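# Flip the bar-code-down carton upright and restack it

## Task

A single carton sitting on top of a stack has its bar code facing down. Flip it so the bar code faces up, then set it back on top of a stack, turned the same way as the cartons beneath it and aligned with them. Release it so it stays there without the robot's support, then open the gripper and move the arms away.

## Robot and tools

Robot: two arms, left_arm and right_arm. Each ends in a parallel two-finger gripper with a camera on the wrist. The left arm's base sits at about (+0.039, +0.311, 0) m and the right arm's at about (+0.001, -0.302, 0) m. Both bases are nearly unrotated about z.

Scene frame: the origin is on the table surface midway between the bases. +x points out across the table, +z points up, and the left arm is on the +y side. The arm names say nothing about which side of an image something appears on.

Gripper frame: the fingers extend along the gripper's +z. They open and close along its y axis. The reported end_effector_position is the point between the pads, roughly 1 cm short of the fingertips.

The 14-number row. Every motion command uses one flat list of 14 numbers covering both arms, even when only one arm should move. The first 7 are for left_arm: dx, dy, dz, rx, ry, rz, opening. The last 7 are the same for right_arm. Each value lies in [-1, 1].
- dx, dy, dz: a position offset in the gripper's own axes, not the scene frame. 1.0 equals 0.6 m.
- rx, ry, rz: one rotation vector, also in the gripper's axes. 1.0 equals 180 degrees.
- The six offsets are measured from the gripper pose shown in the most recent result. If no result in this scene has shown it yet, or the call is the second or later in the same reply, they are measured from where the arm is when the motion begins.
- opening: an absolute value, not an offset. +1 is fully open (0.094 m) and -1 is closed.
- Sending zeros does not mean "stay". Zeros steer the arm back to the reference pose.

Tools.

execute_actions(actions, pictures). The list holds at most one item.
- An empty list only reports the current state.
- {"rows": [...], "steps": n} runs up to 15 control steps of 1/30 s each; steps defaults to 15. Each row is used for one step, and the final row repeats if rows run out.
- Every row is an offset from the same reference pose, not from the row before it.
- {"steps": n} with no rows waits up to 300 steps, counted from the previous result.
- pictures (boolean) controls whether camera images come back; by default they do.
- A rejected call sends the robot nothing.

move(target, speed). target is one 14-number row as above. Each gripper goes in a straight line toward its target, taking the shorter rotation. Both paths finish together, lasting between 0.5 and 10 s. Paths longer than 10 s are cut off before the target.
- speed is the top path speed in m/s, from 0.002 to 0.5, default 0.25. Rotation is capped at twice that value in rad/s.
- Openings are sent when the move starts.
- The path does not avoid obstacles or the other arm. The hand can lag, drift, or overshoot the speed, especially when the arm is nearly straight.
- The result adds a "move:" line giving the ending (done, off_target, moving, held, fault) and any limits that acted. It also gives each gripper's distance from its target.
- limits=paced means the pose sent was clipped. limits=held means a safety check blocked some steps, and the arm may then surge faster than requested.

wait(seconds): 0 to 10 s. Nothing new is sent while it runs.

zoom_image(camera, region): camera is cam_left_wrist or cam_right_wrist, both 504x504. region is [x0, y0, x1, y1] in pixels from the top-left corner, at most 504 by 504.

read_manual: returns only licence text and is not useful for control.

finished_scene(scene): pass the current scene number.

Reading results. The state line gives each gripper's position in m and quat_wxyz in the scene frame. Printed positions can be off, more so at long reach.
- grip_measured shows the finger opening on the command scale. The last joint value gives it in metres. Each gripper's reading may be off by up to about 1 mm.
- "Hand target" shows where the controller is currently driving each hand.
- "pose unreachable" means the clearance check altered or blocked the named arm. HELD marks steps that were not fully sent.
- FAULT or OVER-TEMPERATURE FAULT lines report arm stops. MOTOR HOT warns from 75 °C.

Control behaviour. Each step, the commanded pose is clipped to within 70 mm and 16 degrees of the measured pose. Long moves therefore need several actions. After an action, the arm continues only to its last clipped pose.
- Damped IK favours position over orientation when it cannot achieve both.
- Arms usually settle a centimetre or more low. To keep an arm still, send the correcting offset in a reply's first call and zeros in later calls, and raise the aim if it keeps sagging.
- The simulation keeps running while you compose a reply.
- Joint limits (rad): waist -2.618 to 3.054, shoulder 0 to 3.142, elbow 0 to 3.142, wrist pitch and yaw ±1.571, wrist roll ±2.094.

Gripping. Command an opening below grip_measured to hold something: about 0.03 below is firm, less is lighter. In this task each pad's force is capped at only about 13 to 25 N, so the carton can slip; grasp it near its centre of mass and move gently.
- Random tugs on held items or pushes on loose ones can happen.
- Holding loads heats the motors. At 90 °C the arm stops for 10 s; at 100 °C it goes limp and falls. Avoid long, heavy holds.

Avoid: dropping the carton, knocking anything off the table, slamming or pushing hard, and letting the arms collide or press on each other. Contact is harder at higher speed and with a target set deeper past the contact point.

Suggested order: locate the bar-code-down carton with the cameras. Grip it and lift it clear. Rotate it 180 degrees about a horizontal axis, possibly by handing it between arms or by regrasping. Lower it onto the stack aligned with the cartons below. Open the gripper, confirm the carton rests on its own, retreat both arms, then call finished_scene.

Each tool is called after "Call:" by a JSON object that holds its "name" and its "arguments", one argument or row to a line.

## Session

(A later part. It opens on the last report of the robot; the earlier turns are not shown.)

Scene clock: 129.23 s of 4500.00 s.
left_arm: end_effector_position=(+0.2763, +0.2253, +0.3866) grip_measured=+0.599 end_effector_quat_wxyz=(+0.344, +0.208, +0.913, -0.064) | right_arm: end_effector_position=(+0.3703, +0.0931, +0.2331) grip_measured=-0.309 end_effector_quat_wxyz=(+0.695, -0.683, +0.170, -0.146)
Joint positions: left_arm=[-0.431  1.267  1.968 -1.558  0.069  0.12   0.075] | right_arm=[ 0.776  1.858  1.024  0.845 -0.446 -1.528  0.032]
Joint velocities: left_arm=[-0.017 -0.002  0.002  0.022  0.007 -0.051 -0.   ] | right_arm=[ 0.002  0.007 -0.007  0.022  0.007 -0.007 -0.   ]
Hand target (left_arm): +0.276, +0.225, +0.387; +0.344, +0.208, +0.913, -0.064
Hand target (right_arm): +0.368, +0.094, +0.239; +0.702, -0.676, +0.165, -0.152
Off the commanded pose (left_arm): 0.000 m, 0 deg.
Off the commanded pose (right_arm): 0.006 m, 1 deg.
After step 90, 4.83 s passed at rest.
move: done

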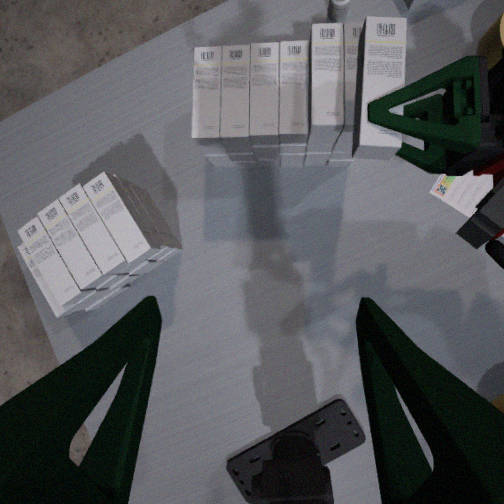

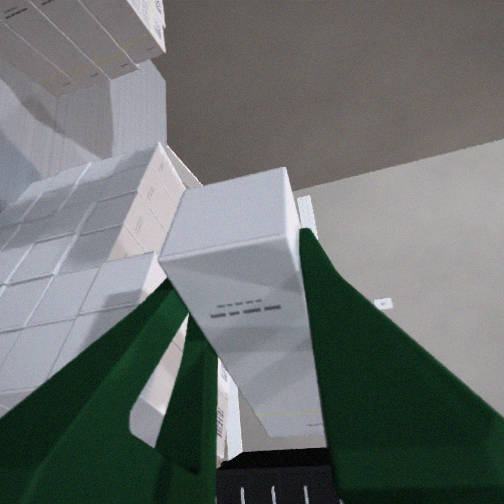

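Call:
{"name": "move", "arguments": {
  "target": [0,0,0,0,0,0,0.6,0.01,0.04,0,0.005,0,0,-0.6],
  "speed": 0.03
}}

Call:
{"name": "zoom_image", "arguments": {
  "camera": "cam_left_wrist",
  "region": [250, 0, 500, 250]
}}

Scene clock: 138.80 s of 4500.00 s.
left_arm: end_effector_position=(+0.2763, +0.2253, +0.3866) grip_measured=+0.599 end_effector_quat_wxyz=(+0.344, +0.208, +0.913, -0.064) | right_arm: end_effector_position=(+0.3746, +0.0941, +0.2073) grip_measured=-0.309 end_effector_quat_wxyz=(+0.695, -0.683, +0.171, -0.146)
Joint positions: left_arm=[-0.431  1.267  1.968 -1.558  0.069  0.12   0.075] | right_arm=[ 0.772  1.933  1.001  0.943 -0.448 -1.528  0.032]
Joint velocities: left_arm=[-0.022 -0.002 -0.007 -0.022 -0.037  0.007 -0.001] | right_arm=[-0.007  0.002  0.017 -0.022 -0.037 -0.022  0.   ]
Hand target (left_arm): +0.276, +0.225, +0.387; +0.344, +0.208, +0.913, -0.064
Hand target (right_arm): +0.375, +0.091, +0.209; +0.701, -0.677, +0.169, -0.147
Off the commanded pose (left_arm): 0.000 m, 0 deg.
Off the commanded pose (right_arm): 0.003 m, 1 deg.
After step 90, 5.27 s passed at rest.
move: done

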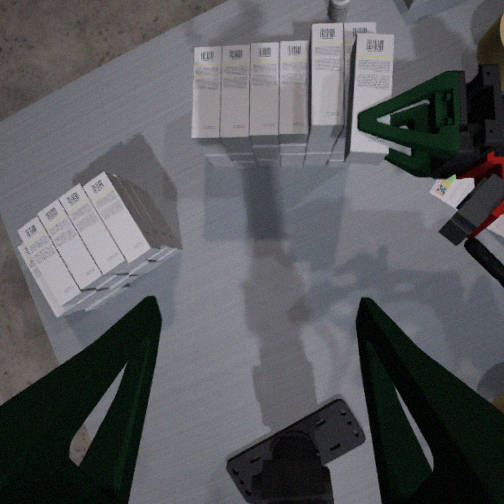

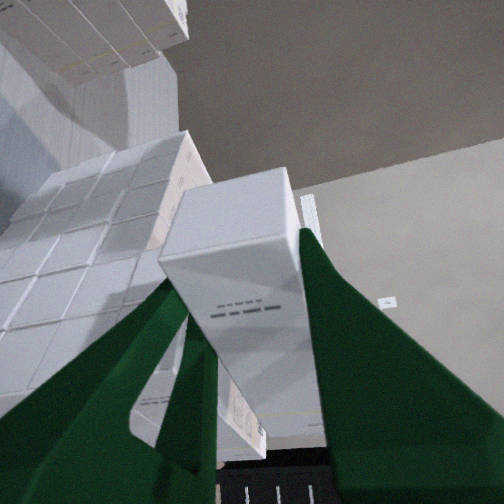

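Region (250, 0, 500, 250) of cam_left_wrist's 504x504 image, scaled by 2.016, with more detail than that image has.

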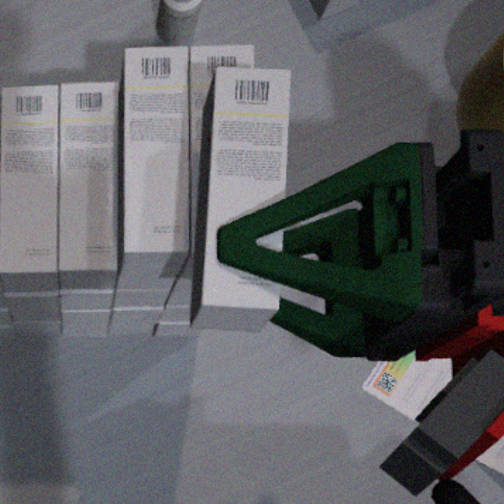

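Call:
{"name": "move", "arguments": {
  "target": [0,0,0,0,0,0,0.6,0,0.026,-0.004,0,0,0,-0.6],
  "speed": 0.02
}}

Call:
{"name": "zoom_image", "arguments": {
  "camera": "cam_left_wrist",
  "region": [250, 0, 500, 250]
}}

Scene clock: 142.80 s of 4500.00 s.
left_arm: end_effector_position=(+0.2763, +0.2253, +0.3866) grip_measured=+0.599 end_effector_quat_wxyz=(+0.344, +0.208, +0.913, -0.064) | right_arm: end_effector_position=(+0.3740, +0.0937, +0.1924) grip_measured=-0.309 end_effector_quat_wxyz=(+0.692, -0.686, +0.172, -0.145)
Joint positions: left_arm=[-0.431  1.267  1.968 -1.558  0.069  0.12   0.075] | right_arm=[ 0.772  1.963  0.982  0.982 -0.448 -1.531  0.032]
Joint velocities: left_arm=[ 0.012  0.002 -0.007  0.007  0.007 -0.051 -0.   ] | right_arm=[-0.012 -0.007  0.002 -0.022  0.037  0.037  0.001]
Hand target (left_arm): +0.276, +0.225, +0.387; +0.344, +0.208, +0.913, -0.064
Hand target (right_arm): +0.373, +0.092, +0.192; +0.695, -0.683, +0.171, -0.146
Off the commanded pose (left_arm): 0.000 m, 0 deg.
Off the commanded pose (right_arm): 0.002 m, 1 deg.
move: done

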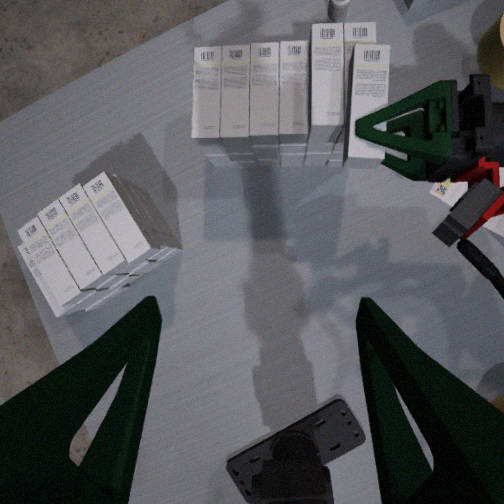

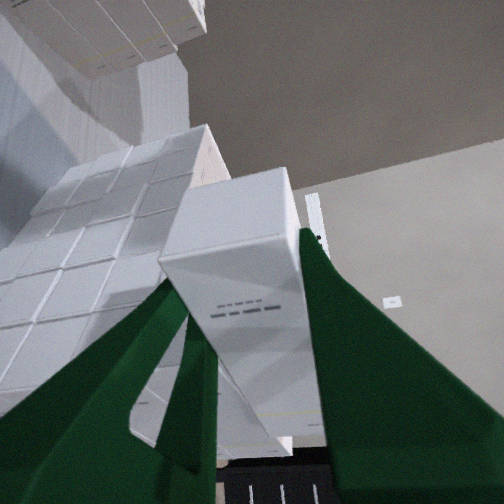

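Region (250, 0, 500, 250) of cam_left_wrist's 504x504 image, scaled by 2.016, with more detail than that image has.

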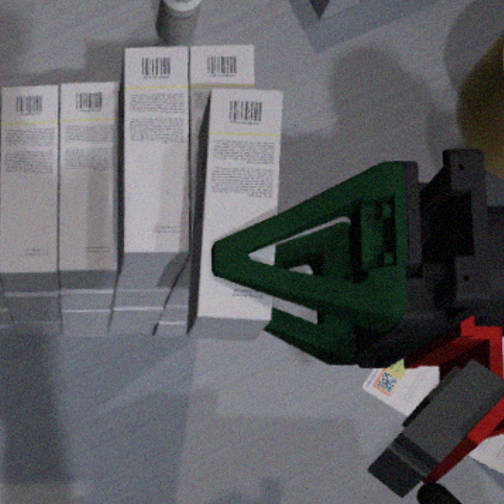

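Call:
{"name": "move", "arguments": {
  "target": [0,0,0,0,0,0,0.6,0,0,0,0,0,0,-0.18],
  "speed": 0.02
}}

Scene clock: 145.77 s of 4500.00 s.
left_arm: end_effector_position=(+0.2763, +0.2253, +0.3866) grip_measured=+0.599 end_effector_quat_wxyz=(+0.344, +0.208, +0.913, -0.064) | right_arm: end_effector_position=(+0.3740, +0.0937, +0.1926) grip_measured=-0.182 end_effector_quat_wxyz=(+0.692, -0.686, +0.171, -0.146)
Joint positions: left_arm=[-0.431  1.267  1.968 -1.558  0.069  0.12   0.075] | right_arm=[ 0.772  1.963  0.982  0.982 -0.448 -1.533  0.038]
Joint velocities: left_arm=[ 0.012 -0.002 -0.002  0.007 -0.037 -0.037  0.   ] | right_arm=[ 0.002 -0.002 -0.012  0.037 -0.007  0.022 -0.   ]
Hand target (left_arm): +0.276, +0.225, +0.387; +0.344, +0.208, +0.913, -0.064
Hand target (right_arm): +0.374, +0.094, +0.193; +0.692, -0.686, +0.172, -0.145
Off the commanded pose (left_arm): 0.000 m, 0 deg.
Off the commanded pose (right_arm): 0.000 m, 0 deg.
move: done

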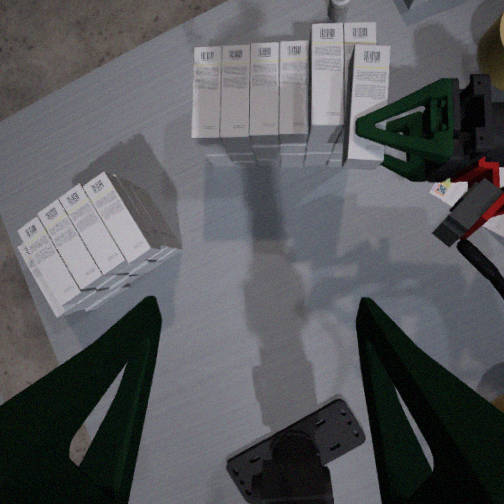

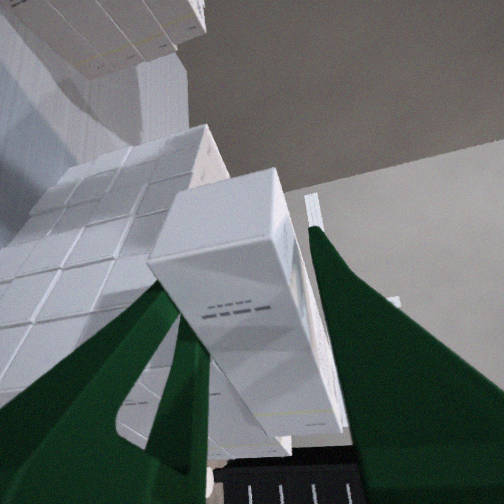

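Still a small gap under it; open a bit further gradually.

Call:
{"name": "execute_actions", "arguments": {
  "actions": [
    {"rows":[[0,0,0,0,0,0,0.6,0,0,0,0,0,0,-0.16],[0,0,0,0,0,0,0.6,0,0,0,0,0,0,-0.14],[0,0,0,0,0,0,0.6,0,0,0,0,0,0,-0.12],[0,0,0,0,0,0,0.6,0,0,0,0,0,0,-0.1],[0,0,0,0,0,0,0.6,0,0,0,0,0,0,-0.08],[0,0,0,0,0,0,0.6,0,0,0,0,0,0,-0.06],[0,0,0,0,0,0,0.6,0,0,0,0,0,0,-0.04],[0,0,0,0,0,0,0.6,0,0,0,0,0,0,-0.02],[0,0,0,0,0,0,0.6,0,0,0,0,0,0,0],[0,0,0,0,0,0,0.6,0,0,0,0,0,0,0.02],[0,0,0,0,0,0,0.6,0,0,0,0,0,0,0.04],[0,0,0,0,0,0,0.6,0,0,0,0,0,0,0.06]],"steps":15}
  ]
}}

Scene clock: 151.00 s of 4500.00 s.
left_arm: end_effector_position=(+0.2763, +0.2253, +0.3866) grip_measured=+0.599 end_effector_quat_wxyz=(+0.344, +0.208, +0.913, -0.064) | right_arm: end_effector_position=(+0.3740, +0.0937, +0.1926) grip_measured=+0.058 end_effector_quat_wxyz=(+0.692, -0.686, +0.171, -0.146)
Joint positions: left_arm=[-0.431  1.267  1.968 -1.558  0.069  0.12   0.075] | right_arm=[ 0.772  1.963  0.982  0.982 -0.448 -1.535  0.05 ]
Joint velocities: left_arm=[-0.002 -0.012 -0.007 -0.037 -0.037 -0.022 -0.   ] | right_arm=[ 0.012 -0.007 -0.002 -0.037  0.022  0.007 -0.001]
Hand target (left_arm): +0.276, +0.225, +0.387; +0.344, +0.208, +0.913, -0.064
Hand target (right_arm): +0.374, +0.094, +0.193; +0.692, -0.686, +0.171, -0.146
Off the commanded pose (left_arm): 0.000 m, 0 deg.
Off the commanded pose (right_arm): 0.000 m, 0 deg.
Steps of this call (steps 1 to 90: nothing new was sent; then 1.73 s passed at rest; steps 91 to 105: all 15 steps of this action). Readings (end_effector_position):
91: left_arm (+0.2763, +0.2253, +0.3866) | right_arm (+0.3740, +0.0937, +0.1926)
92: left_arm (+0.2763, +0.2253, +0.3866) | right_arm (+0.3740, +0.0937, +0.1926)
94: left_arm (+0.2763, +0.2253, +0.3866) | right_arm (+0.3740, +0.0937, +0.1926)
98: left_arm (+0.2763, +0.2253, +0.3866) | right_arm (+0.3740, +0.0937, +0.1926)
105: the state above

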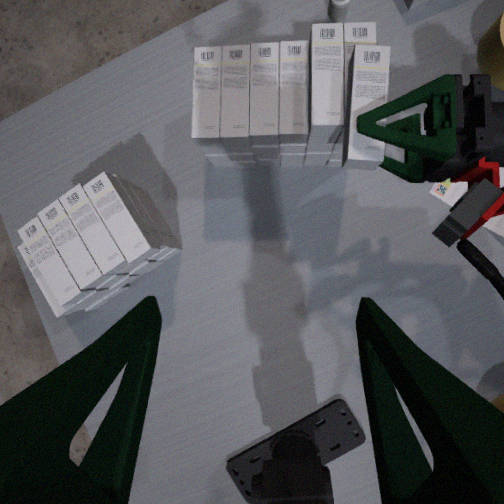

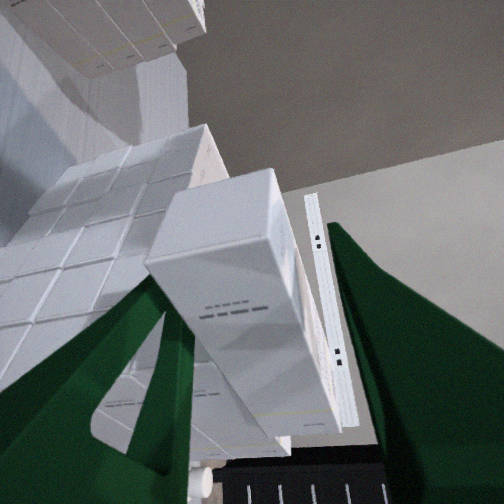

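Call:
{"name": "move", "arguments": {
  "target": [0,0,0,0,0,0,0.6,-0.008,-0.005,-0.12,0,0,0,0.3],
  "speed": 0.05
}}

Call:
{"name": "move", "arguments": {
  "target": [-0.045,-0.14,0.37,0,-0.02,0,0.5,0,-0.05,-0.3,0,0,0,0.3],
  "speed": 0.12
}}

Scene clock: 158.70 s of 4500.00 s.
left_arm: end_effector_position=(+0.2763, +0.2253, +0.3866) grip_measured=+0.599 end_effector_quat_wxyz=(+0.344, +0.208, +0.913, -0.064) | right_arm: end_effector_position=(+0.3414, +0.0351, +0.1865) grip_measured=+0.298 end_effector_quat_wxyz=(+0.686, -0.692, +0.176, -0.143)
Joint positions: left_arm=[-0.431  1.267  1.968 -1.558  0.069  0.12   0.075] | right_arm=[ 0.692  1.78   0.714  1.044 -0.525 -1.538  0.061]
Joint velocities: left_arm=[-0.002 -0.002 -0.017  0.051  0.051 -0.037  0.   ] | right_arm=[-0.017 -0.002 -0.022 -0.051  0.007 -0.022 -0.   ]
Hand target (left_arm): +0.276, +0.225, +0.387; +0.344, +0.208, +0.913, -0.064
Hand target (right_arm): +0.339, +0.031, +0.195; +0.692, -0.686, +0.170, -0.147
Off the commanded pose (left_arm): 0.000 m, 0 deg.
Off the commanded pose (right_arm): 0.011 m, 1 deg.
After step 90, 2.97 s passed at rest.
move: off_target (right_arm)

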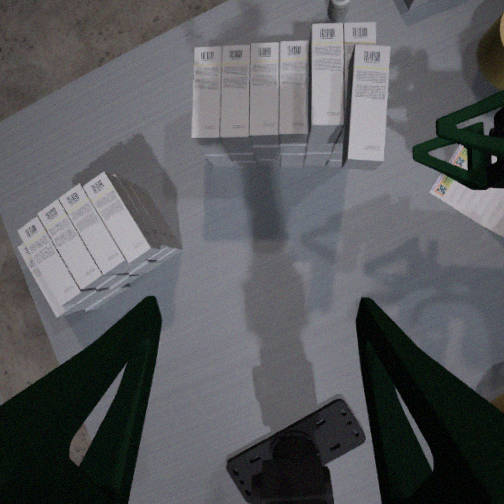

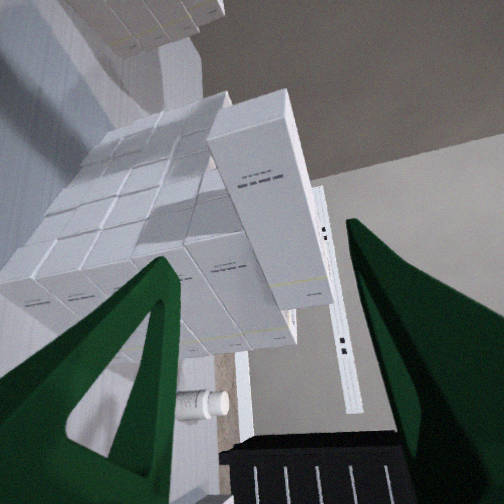

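Scene clock: 161.30 s of 4500.00 s.
left_arm: end_effector_position=(+0.3970, +0.0876, +0.2354) grip_measured=+0.501 end_effector_quat_wxyz=(+0.367, +0.208, +0.904, -0.068) | right_arm: end_effector_position=(+0.2687, -0.1235, +0.2186) grip_measured=+0.298 end_effector_quat_wxyz=(+0.685, -0.692, +0.174, -0.147)
Joint positions: left_arm=[-0.751  1.504  1.397 -0.71  -0.146 -0.112  0.071] | right_arm=[ 0.194  1.117  0.328  0.754 -1.02  -1.566  0.061]
Joint velocities: left_arm=[ 0.002 -0.012 -0.012  0.022 -0.051 -0.037 -0.   ] | right_arm=[ 0.007 -0.007 -0.012 -0.007 -0.051  0.037  0.   ]
Hand target (left_arm): +0.397, +0.085, +0.235; +0.372, +0.207, +0.902, -0.068
Hand target (right_arm): +0.265, -0.125, +0.218; +0.685, -0.693, +0.176, -0.144
Off the commanded pose (left_arm): 0.007 m, 1 deg.
Off the commanded pose (right_arm): 0.006 m, 1 deg.
move: done

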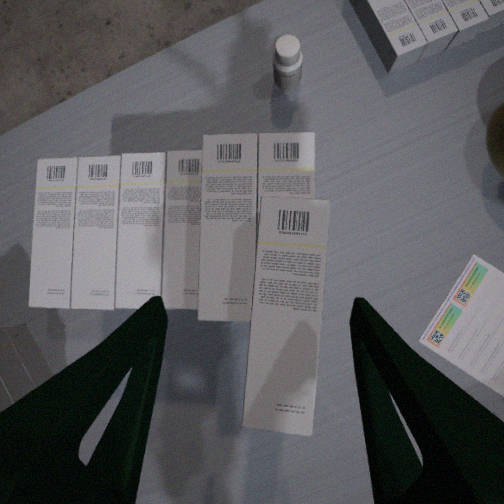

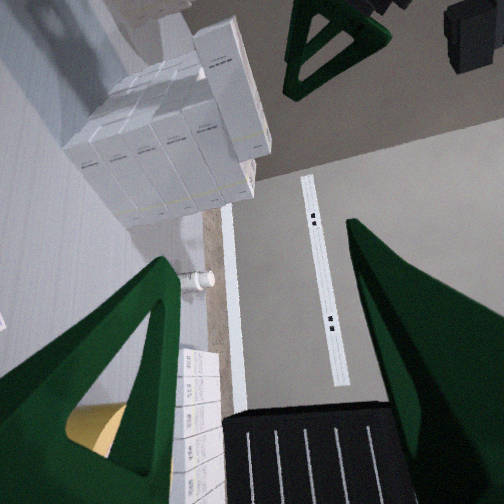

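Call:
{"name": "move", "arguments": {
  "target": [0.048,-0.024,0.05,0,0,0,0.5,0,0,0,0,0,0,0.3],
  "speed": 0.04
}}

Scene clock: 165.67 s of 4500.00 s.
left_arm: end_effector_position=(+0.3929, +0.0783, +0.1983) grip_measured=+0.501 end_effector_quat_wxyz=(+0.366, +0.207, +0.904, -0.070) | right_arm: end_effector_position=(+0.2685, -0.1234, +0.2180) grip_measured=+0.298 end_effector_quat_wxyz=(+0.684, -0.693, +0.174, -0.147)
Joint positions: left_arm=[-0.782  1.504  1.25  -0.566 -0.165 -0.137  0.071] | right_arm=[ 0.194  1.117  0.328  0.75  -1.022 -1.569  0.061]
Joint velocities: left_arm=[ 0.002 -0.017 -0.012 -0.037 -0.022  0.022  0.001] | right_arm=[-0.002 -0.012 -0.012 -0.066 -0.022 -0.007  0.   ]
Hand target (left_arm): +0.392, +0.076, +0.193; +0.366, +0.208, +0.904, -0.068
Hand target (right_arm): +0.269, -0.124, +0.219; +0.685, -0.692, +0.174, -0.147
Off the commanded pose (left_arm): 0.006 m, 0 deg.
Off the commanded pose (right_arm): 0.001 m, 0 deg.
move: done

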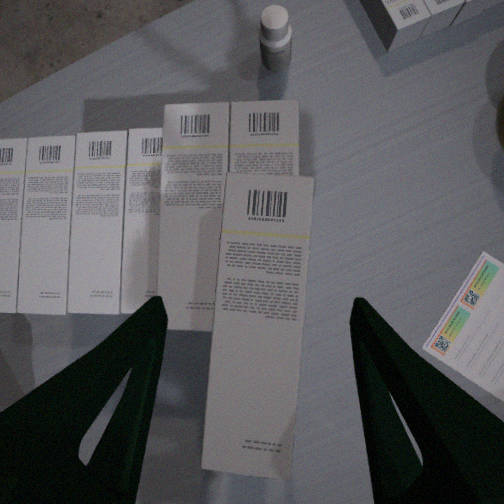

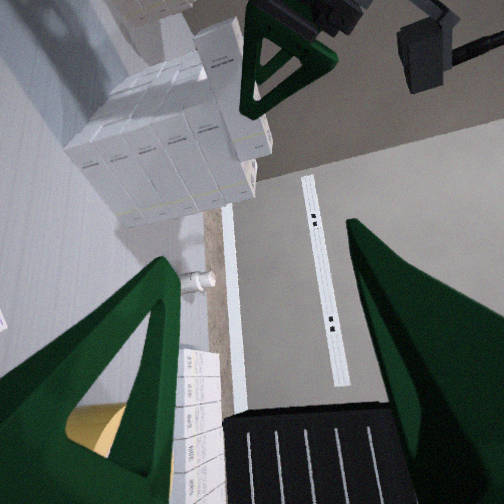

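Lower a little and close.

Call:
{"name": "move", "arguments": {
  "target": [0.014,0,0.014,0,0,0,0.5,0,0,0,0,0,0,0.3],
  "speed": 0.02
}}

Call:
{"name": "move", "arguments": {
  "target": [0,0,0,0,0,0,-0.45,0,0,0,0,0,0,0.3],
  "speed": 0.02
}}

Scene clock: 169.00 s of 4500.00 s.
left_arm: end_effector_position=(+0.3920, +0.0790, +0.1896) grip_measured=+0.501 end_effector_quat_wxyz=(+0.365, +0.208, +0.905, -0.069) | right_arm: end_effector_position=(+0.2685, -0.1234, +0.2180) grip_measured=+0.298 end_effector_quat_wxyz=(+0.684, -0.693, +0.173, -0.147)
Joint positions: left_arm=[-0.782  1.504  1.218 -0.539 -0.165 -0.137  0.071] | right_arm=[ 0.194  1.117  0.328  0.75  -1.022 -1.571  0.061]
Joint velocities: left_arm=[-0.007  0.012  0.002 -0.037 -0.007  0.007 -0.   ] | right_arm=[-0.007  0.002  0.012 -0.022  0.081 -0.037  0.001]
Hand target (left_arm): +0.393, +0.079, +0.186; +0.366, +0.208, +0.904, -0.070
Hand target (right_arm): +0.269, -0.123, +0.218; +0.684, -0.693, +0.174, -0.147
Off the commanded pose (left_arm): 0.003 m, 0 deg.
Off the commanded pose (right_arm): 0.000 m, 0 deg.
move: done

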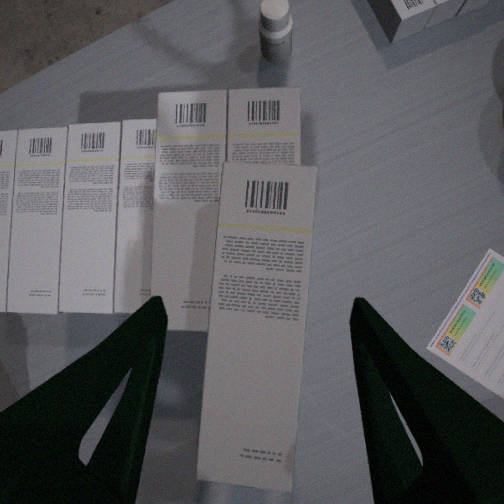

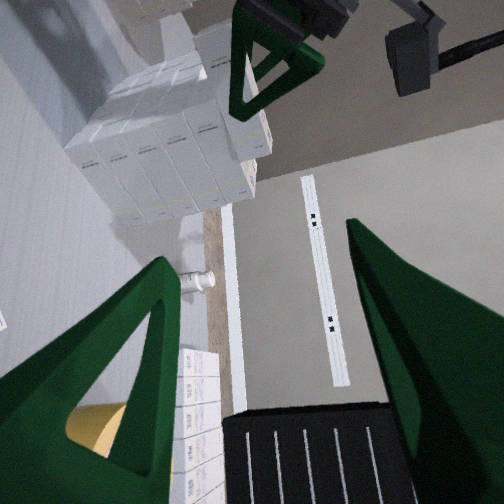

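Scene clock: 169.50 s of 4500.00 s.
left_arm: end_effector_position=(+0.3921, +0.0789, +0.1896) grip_measured=-0.303 end_effector_quat_wxyz=(+0.365, +0.208, +0.905, -0.069) | right_arm: end_effector_position=(+0.2685, -0.1234, +0.2180) grip_measured=+0.298 end_effector_quat_wxyz=(+0.684, -0.693, +0.173, -0.148)
Joint positions: left_arm=[-0.782  1.504  1.218 -0.539 -0.165 -0.137  0.033] | right_arm=[ 0.194  1.117  0.328  0.75  -1.022 -1.573  0.061]
Joint velocities: left_arm=[-0.012  0.012 -0.017  0.022 -0.007 -0.007 -0.   ] | right_arm=[ 0.002  0.002 -0.022 -0.037  0.022  0.022  0.   ]
Hand target (left_arm): +0.392, +0.079, +0.190; +0.365, +0.208, +0.905, -0.069
Hand target (right_arm): +0.269, -0.123, +0.218; +0.684, -0.693, +0.173, -0.147
Off the commanded pose (left_arm): 0.000 m, 0 deg.
Off the commanded pose (right_arm): 0.000 m, 0 deg.
move: done

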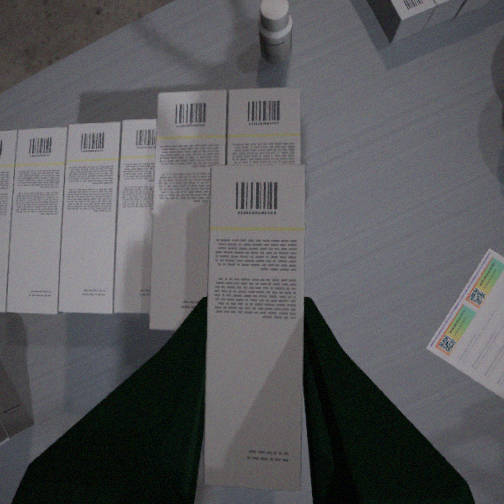

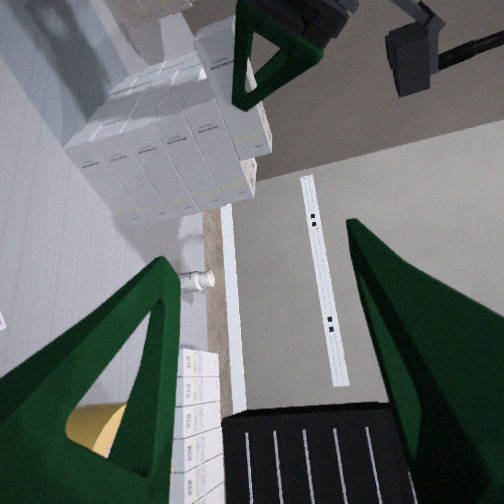

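Call:
{"name": "move", "arguments": {
  "target": [-0.064,0,0.046,0,0,0,-0.45,0,0,0,0,0,0,0.3],
  "speed": 0.03
}}

Scene clock: 177.00 s of 4500.00 s.
left_arm: end_effector_position=(+0.4297, +0.0575, +0.1904) grip_measured=-0.303 end_effector_quat_wxyz=(+0.364, +0.209, +0.905, -0.070) | right_arm: end_effector_position=(+0.2685, -0.1234, +0.2180) grip_measured=+0.298 end_effector_quat_wxyz=(+0.684, -0.693, +0.172, -0.149)
Joint positions: left_arm=[-0.764  1.667  1.386 -0.543 -0.15  -0.122  0.033] | right_arm=[ 0.194  1.117  0.328  0.75  -1.022 -1.575  0.061]
Joint velocities: left_arm=[-0.002 -0.002  0.007 -0.022 -0.022 -0.051  0.   ] | right_arm=[-0.007  0.012 -0.002 -0.081  0.007  0.007 -0.   ]
Hand target (left_arm): +0.434, +0.059, +0.197; +0.365, +0.208, +0.905, -0.069
Hand target (right_arm): +0.269, -0.123, +0.218; +0.684, -0.693, +0.173, -0.148
Off the commanded pose (left_arm): 0.007 m, 0 deg.
Off the commanded pose (right_arm): 0.000 m, 0 deg.
After step 90, 2.67 s passed at rest.
move: done

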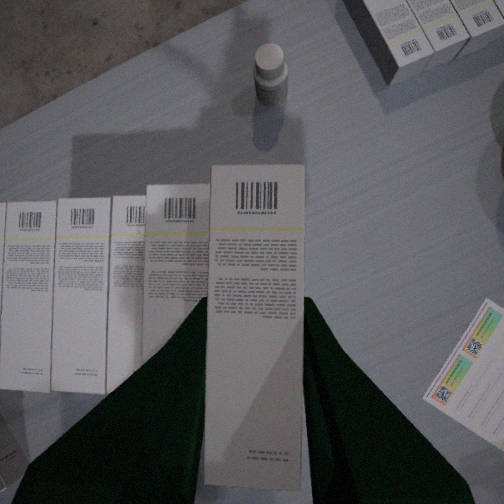

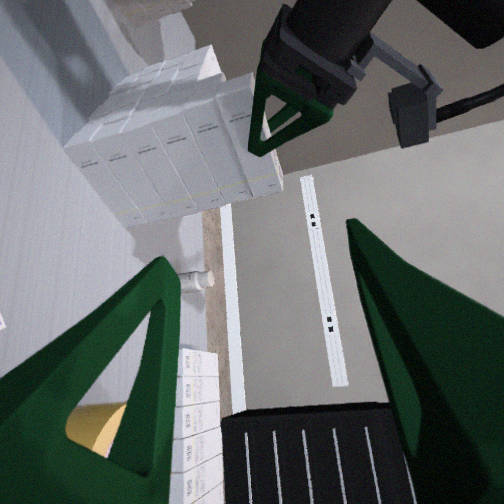

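Call:
{"name": "move", "arguments": {
  "target": [-0.011,0.012,0.002,0,0,0,-0.45,0,0,0,0,0,0,0.3],
  "speed": 0.02
}}

Call:
{"name": "zoom_image", "arguments": {
  "camera": "cam_right_wrist",
  "region": [150, 40, 330, 220]
}}

Scene clock: 181.13 s of 4500.00 s.
left_arm: end_effector_position=(+0.4309, +0.0592, +0.1901) grip_measured=-0.303 end_effector_quat_wxyz=(+0.362, +0.212, +0.905, -0.073) | right_arm: end_effector_position=(+0.2685, -0.1234, +0.2180) grip_measured=+0.298 end_effector_quat_wxyz=(+0.684, -0.693, +0.171, -0.149)
Joint positions: left_arm=[-0.753  1.667  1.386 -0.543 -0.133 -0.112  0.033] | right_arm=[ 0.194  1.117  0.328  0.75  -1.022 -1.577  0.061]
Joint velocities: left_arm=[-0.012 -0.012 -0.002  0.066 -0.037 -0.037 -0.001] | right_arm=[-0.002  0.007  0.017  0.037  0.007  0.051  0.001]
Hand target (left_arm): +0.438, +0.062, +0.194; +0.364, +0.209, +0.905, -0.070
Hand target (right_arm): +0.269, -0.123, +0.218; +0.684, -0.693, +0.172, -0.149
Off the commanded pose (left_arm): 0.008 m, 1 deg.
Off the commanded pose (right_arm): 0.000 m, 0 deg.
After step 90, 0.40 s passed at rest.
move: done

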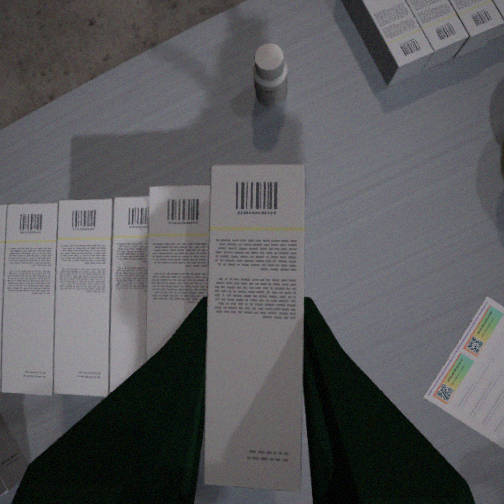

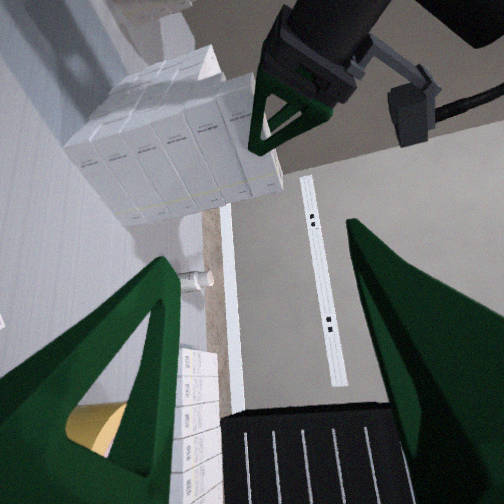

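Region (150, 40, 330, 220) of cam_right_wrist's 504x504 image, scaled by 2.800, with more detail than that image has.

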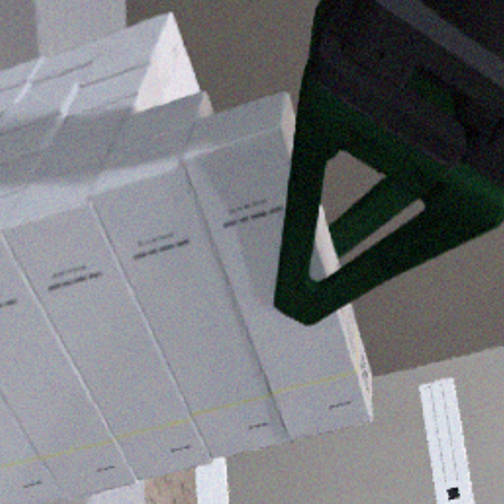

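Call:
{"name": "move", "arguments": {
  "target": [-0.014,0.016,0.004,0,0,0,-0.45,0,0,0,0,0,0,0.3],
  "speed": 0.02
}}

Call:
{"name": "zoom_image", "arguments": {
  "camera": "cam_right_wrist",
  "region": [150, 40, 330, 220]
}}

Scene clock: 184.97 s of 4500.00 s.
left_arm: end_effector_position=(+0.4363, +0.0623, +0.1903) grip_measured=-0.303 end_effector_quat_wxyz=(+0.362, +0.214, +0.904, -0.075) | right_arm: end_effector_position=(+0.2685, -0.1234, +0.2180) grip_measured=+0.298 end_effector_quat_wxyz=(+0.684, -0.694, +0.171, -0.150)
Joint positions: left_arm=[-0.734  1.675  1.397 -0.542 -0.114 -0.094  0.033] | right_arm=[ 0.194  1.117  0.328  0.75  -1.022 -1.579  0.061]
Joint velocities: left_arm=[-0.002  0.027  0.007  0.007  0.051 -0.022 -0.   ] | right_arm=[-0.012  0.027  0.002  0.081 -0.081  0.007 -0.001]
Hand target (left_arm): +0.442, +0.064, +0.195; +0.363, +0.212, +0.905, -0.073
Hand target (right_arm): +0.269, -0.123, +0.218; +0.684, -0.693, +0.171, -0.149
Off the commanded pose (left_arm): 0.007 m, 0 deg.
Off the commanded pose (right_arm): 0.000 m, 0 deg.
move: done

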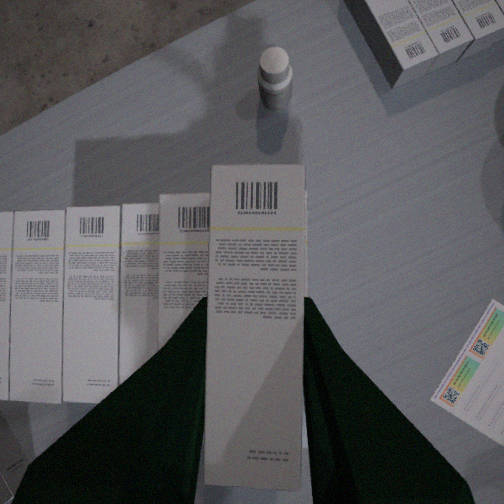

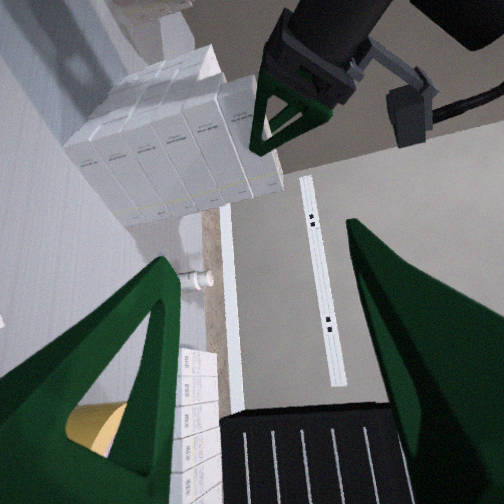

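Region (150, 40, 330, 220) of cam_right_wrist's 504x504 image, scaled by 2.800, with more detail than that image has.

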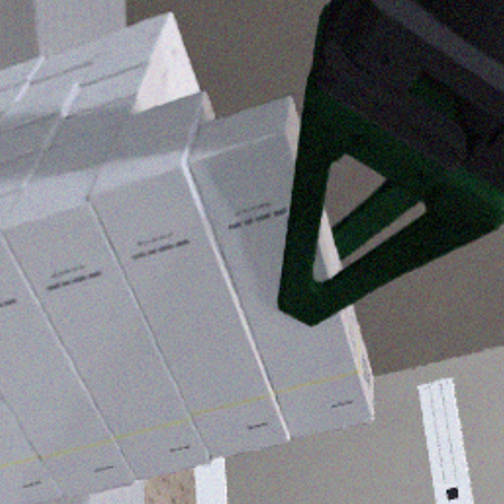

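Call:
{"name": "move", "arguments": {
  "target": [0.002,-0.01,-0.011,0,0,0,-0.45,0,0,0,0,0,0,0.3],
  "speed": 0.02
}}

Call:
{"name": "zoom_image", "arguments": {
  "camera": "cam_right_wrist",
  "region": [150, 40, 330, 220]
}}

Scene clock: 190.50 s of 4500.00 s.
left_arm: end_effector_position=(+0.4351, +0.0606, +0.1905) grip_measured=-0.303 end_effector_quat_wxyz=(+0.363, +0.213, +0.904, -0.073) | right_arm: end_effector_position=(+0.2685, -0.1234, +0.2180) grip_measured=+0.298 end_effector_quat_wxyz=(+0.684, -0.694, +0.170, -0.151)
Joint positions: left_arm=[-0.742  1.675  1.397 -0.542 -0.125 -0.102  0.033] | right_arm=[ 0.194  1.117  0.328  0.75  -1.022 -1.581  0.061]
Joint velocities: left_arm=[-0.012  0.002  0.002 -0.022 -0.154  0.022 -0.001] | right_arm=[ 0.012 -0.017 -0.007  0.007  0.037 -0.037 -0.   ]
Hand target (left_arm): +0.429, +0.059, +0.194; +0.362, +0.214, +0.904, -0.075
Hand target (right_arm): +0.269, -0.123, +0.218; +0.684, -0.694, +0.171, -0.150
Off the commanded pose (left_arm): 0.007 m, 0 deg.
Off the commanded pose (right_arm): 0.000 m, 0 deg.
After step 90, 1.83 s passed at rest.
move: done

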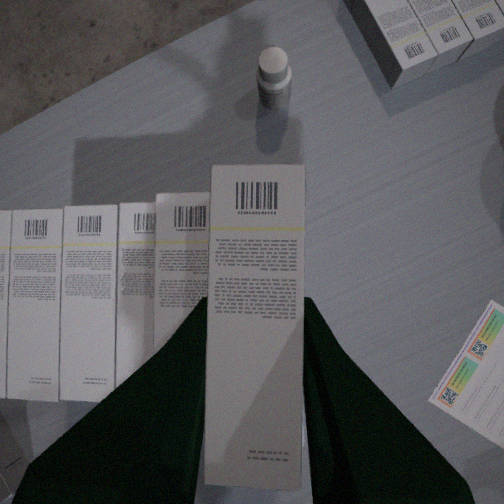

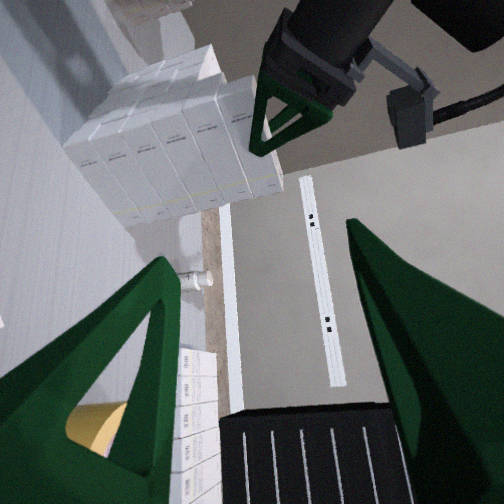

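Region (150, 40, 330, 220) of cam_right_wrist's 504x504 image, scaled by 2.800, with more detail than that image has.

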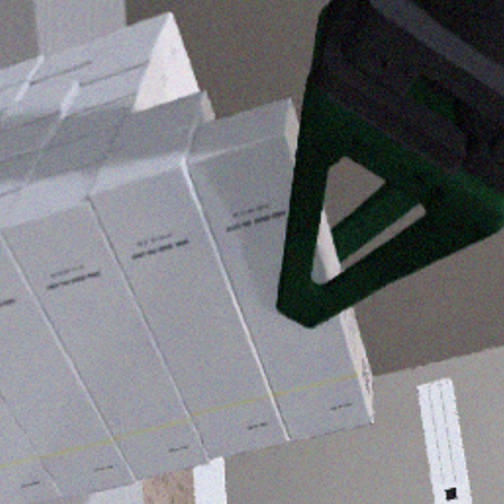

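Call:
{"name": "move", "arguments": {
  "target": [0.009,-0.007,-0.013,0,0,0,-0.45,0,0,0,0,0,0,0.3],
  "speed": 0.02
}}

Call:
{"name": "zoom_image", "arguments": {
  "camera": "cam_right_wrist",
  "region": [150, 40, 330, 220]
}}

Scene clock: 195.33 s of 4500.00 s.
left_arm: end_effector_position=(+0.4341, +0.0590, +0.1906) grip_measured=-0.303 end_effector_quat_wxyz=(+0.363, +0.212, +0.904, -0.073) | right_arm: end_effector_position=(+0.2685, -0.1234, +0.2180) grip_measured=+0.298 end_effector_quat_wxyz=(+0.683, -0.694, +0.169, -0.151)
Joint positions: left_arm=[-0.748  1.675  1.397 -0.542 -0.131 -0.108  0.033] | right_arm=[ 0.194  1.117  0.328  0.75  -1.022 -1.583  0.061]
Joint velocities: left_arm=[-0.002 -0.017 -0.012 -0.022 -0.007 -0.022 -0.001] | right_arm=[-0.017 -0.002 -0.017  0.095 -0.066  0.007  0.001]
Hand target (left_arm): +0.425, +0.061, +0.192; +0.362, +0.213, +0.904, -0.073
Hand target (right_arm): +0.269, -0.123, +0.218; +0.684, -0.694, +0.170, -0.151
Off the commanded pose (left_arm): 0.010 m, 0 deg.
Off the commanded pose (right_arm): 0.000 m, 0 deg.
After step 90, 1.10 s passed at rest.
move: done

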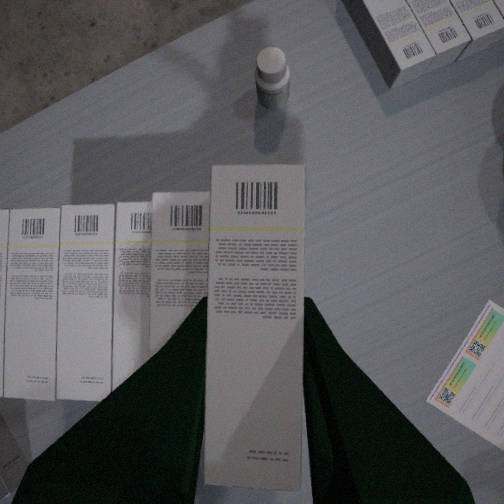

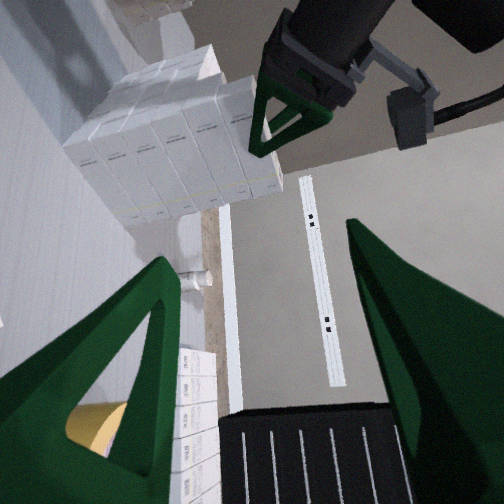

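Region (150, 40, 330, 220) of cam_right_wrist's 504x504 image, scaled by 2.800, with more detail than that image has.

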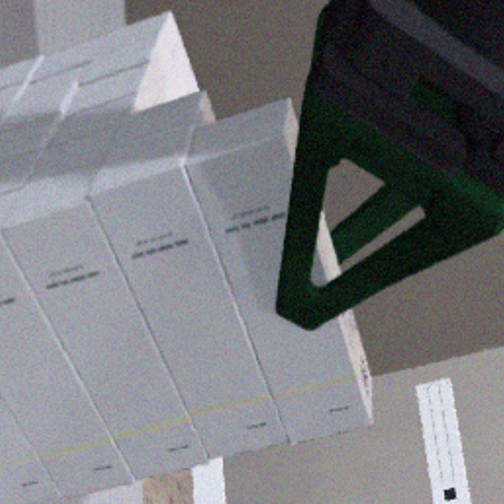

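Flush now. Release and retreat.

Call:
{"name": "move", "arguments": {
  "target": [0,0,0,0,0,0,0.5,0,0,0,0,0,0,0.3],
  "speed": 0.02
}}

Call:
{"name": "move", "arguments": {
  "target": [-0.06,0,-0.22,0,0,0,0.5,0,0,0,0,0,0,0.3],
  "speed": 0.08
}}

Call:
{"name": "zoom_image", "arguments": {
  "camera": "cam_right_wrist",
  "region": [150, 40, 330, 220]
}}

Scene clock: 204.93 s of 4500.00 s.
left_arm: end_effector_position=(+0.4341, +0.0590, +0.1906) grip_measured=+0.499 end_effector_quat_wxyz=(+0.363, +0.212, +0.904, -0.073) | right_arm: end_effector_position=(+0.2685, -0.1234, +0.2180) grip_measured=+0.298 end_effector_quat_wxyz=(+0.683, -0.694, +0.169, -0.152)
Joint positions: left_arm=[-0.748  1.675  1.397 -0.542 -0.131 -0.108  0.07 ] | right_arm=[ 0.194  1.117  0.328  0.75  -1.022 -1.585  0.061]
Joint velocities: left_arm=[ 0.007 -0.022  0.002 -0.007  0.037 -0.066 -0.001] | right_arm=[-0.002  0.007 -0.037  0.022  0.051 -0.007 -0.001]
Hand target (left_arm): +0.434, +0.059, +0.191; +0.363, +0.212, +0.904, -0.073
Hand target (right_arm): +0.269, -0.123, +0.218; +0.683, -0.694, +0.169, -0.151
Off the commanded pose (left_arm): 0.000 m, 0 deg.
Off the commanded pose (right_arm): 0.000 m, 0 deg.
After step 90, 5.90 s passed at rest.
move: done

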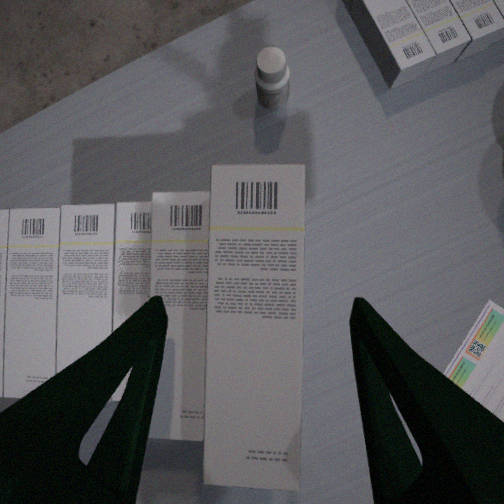

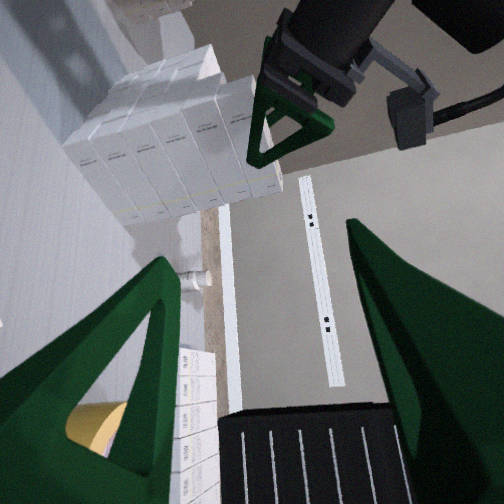

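Scene clock: 207.20 s of 4500.00 s.
left_arm: end_effector_position=(+0.3761, +0.0844, +0.2919) grip_measured=+0.499 end_effector_quat_wxyz=(+0.347, +0.214, +0.911, -0.067) | right_arm: end_effector_position=(+0.2685, -0.1234, +0.2180) grip_measured=+0.298 end_effector_quat_wxyz=(+0.683, -0.694, +0.168, -0.153)
Joint positions: left_arm=[-0.792  1.541  1.694 -1.016 -0.158 -0.142  0.07 ] | right_arm=[ 0.194  1.117  0.328  0.75  -1.022 -1.586  0.061]
Joint velocities: left_arm=[-0.007  0.002  0.007  0.007  0.022  0.022  0.   ] | right_arm=[ 0.027  0.002  0.002 -0.007  0.066 -0.037 -0.001]
Hand target (left_arm): +0.372, +0.085, +0.310; +0.363, +0.212, +0.904, -0.073
Hand target (right_arm): +0.269, -0.123, +0.218; +0.683, -0.694, +0.169, -0.152
Off the commanded pose (left_arm): 0.019 m, 2 deg.
Off the commanded pose (right_arm): 0.000 m, 0 deg.
move: off_target (left_arm)

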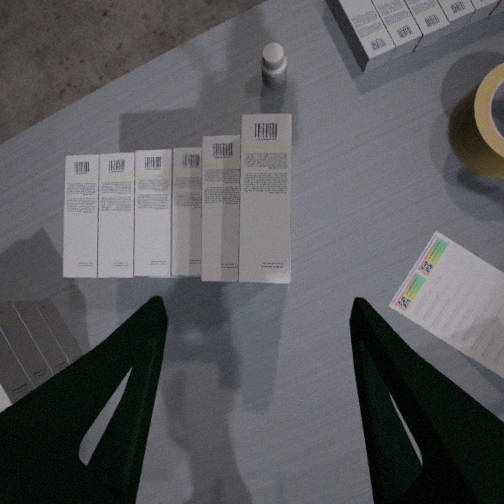

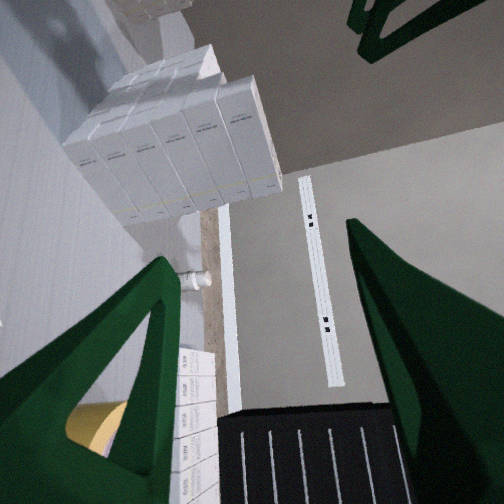

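Region (150, 40, 330, 220) of cam_right_wrist's 504x504 image, scaled by 2.800, with more detail than that image has.

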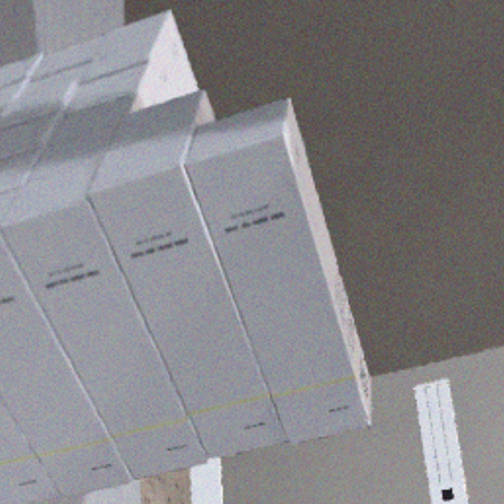

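Call:
{"name": "finished_scene", "arguments": {
  "scene": 2
}}

The scene is finished: the task was done.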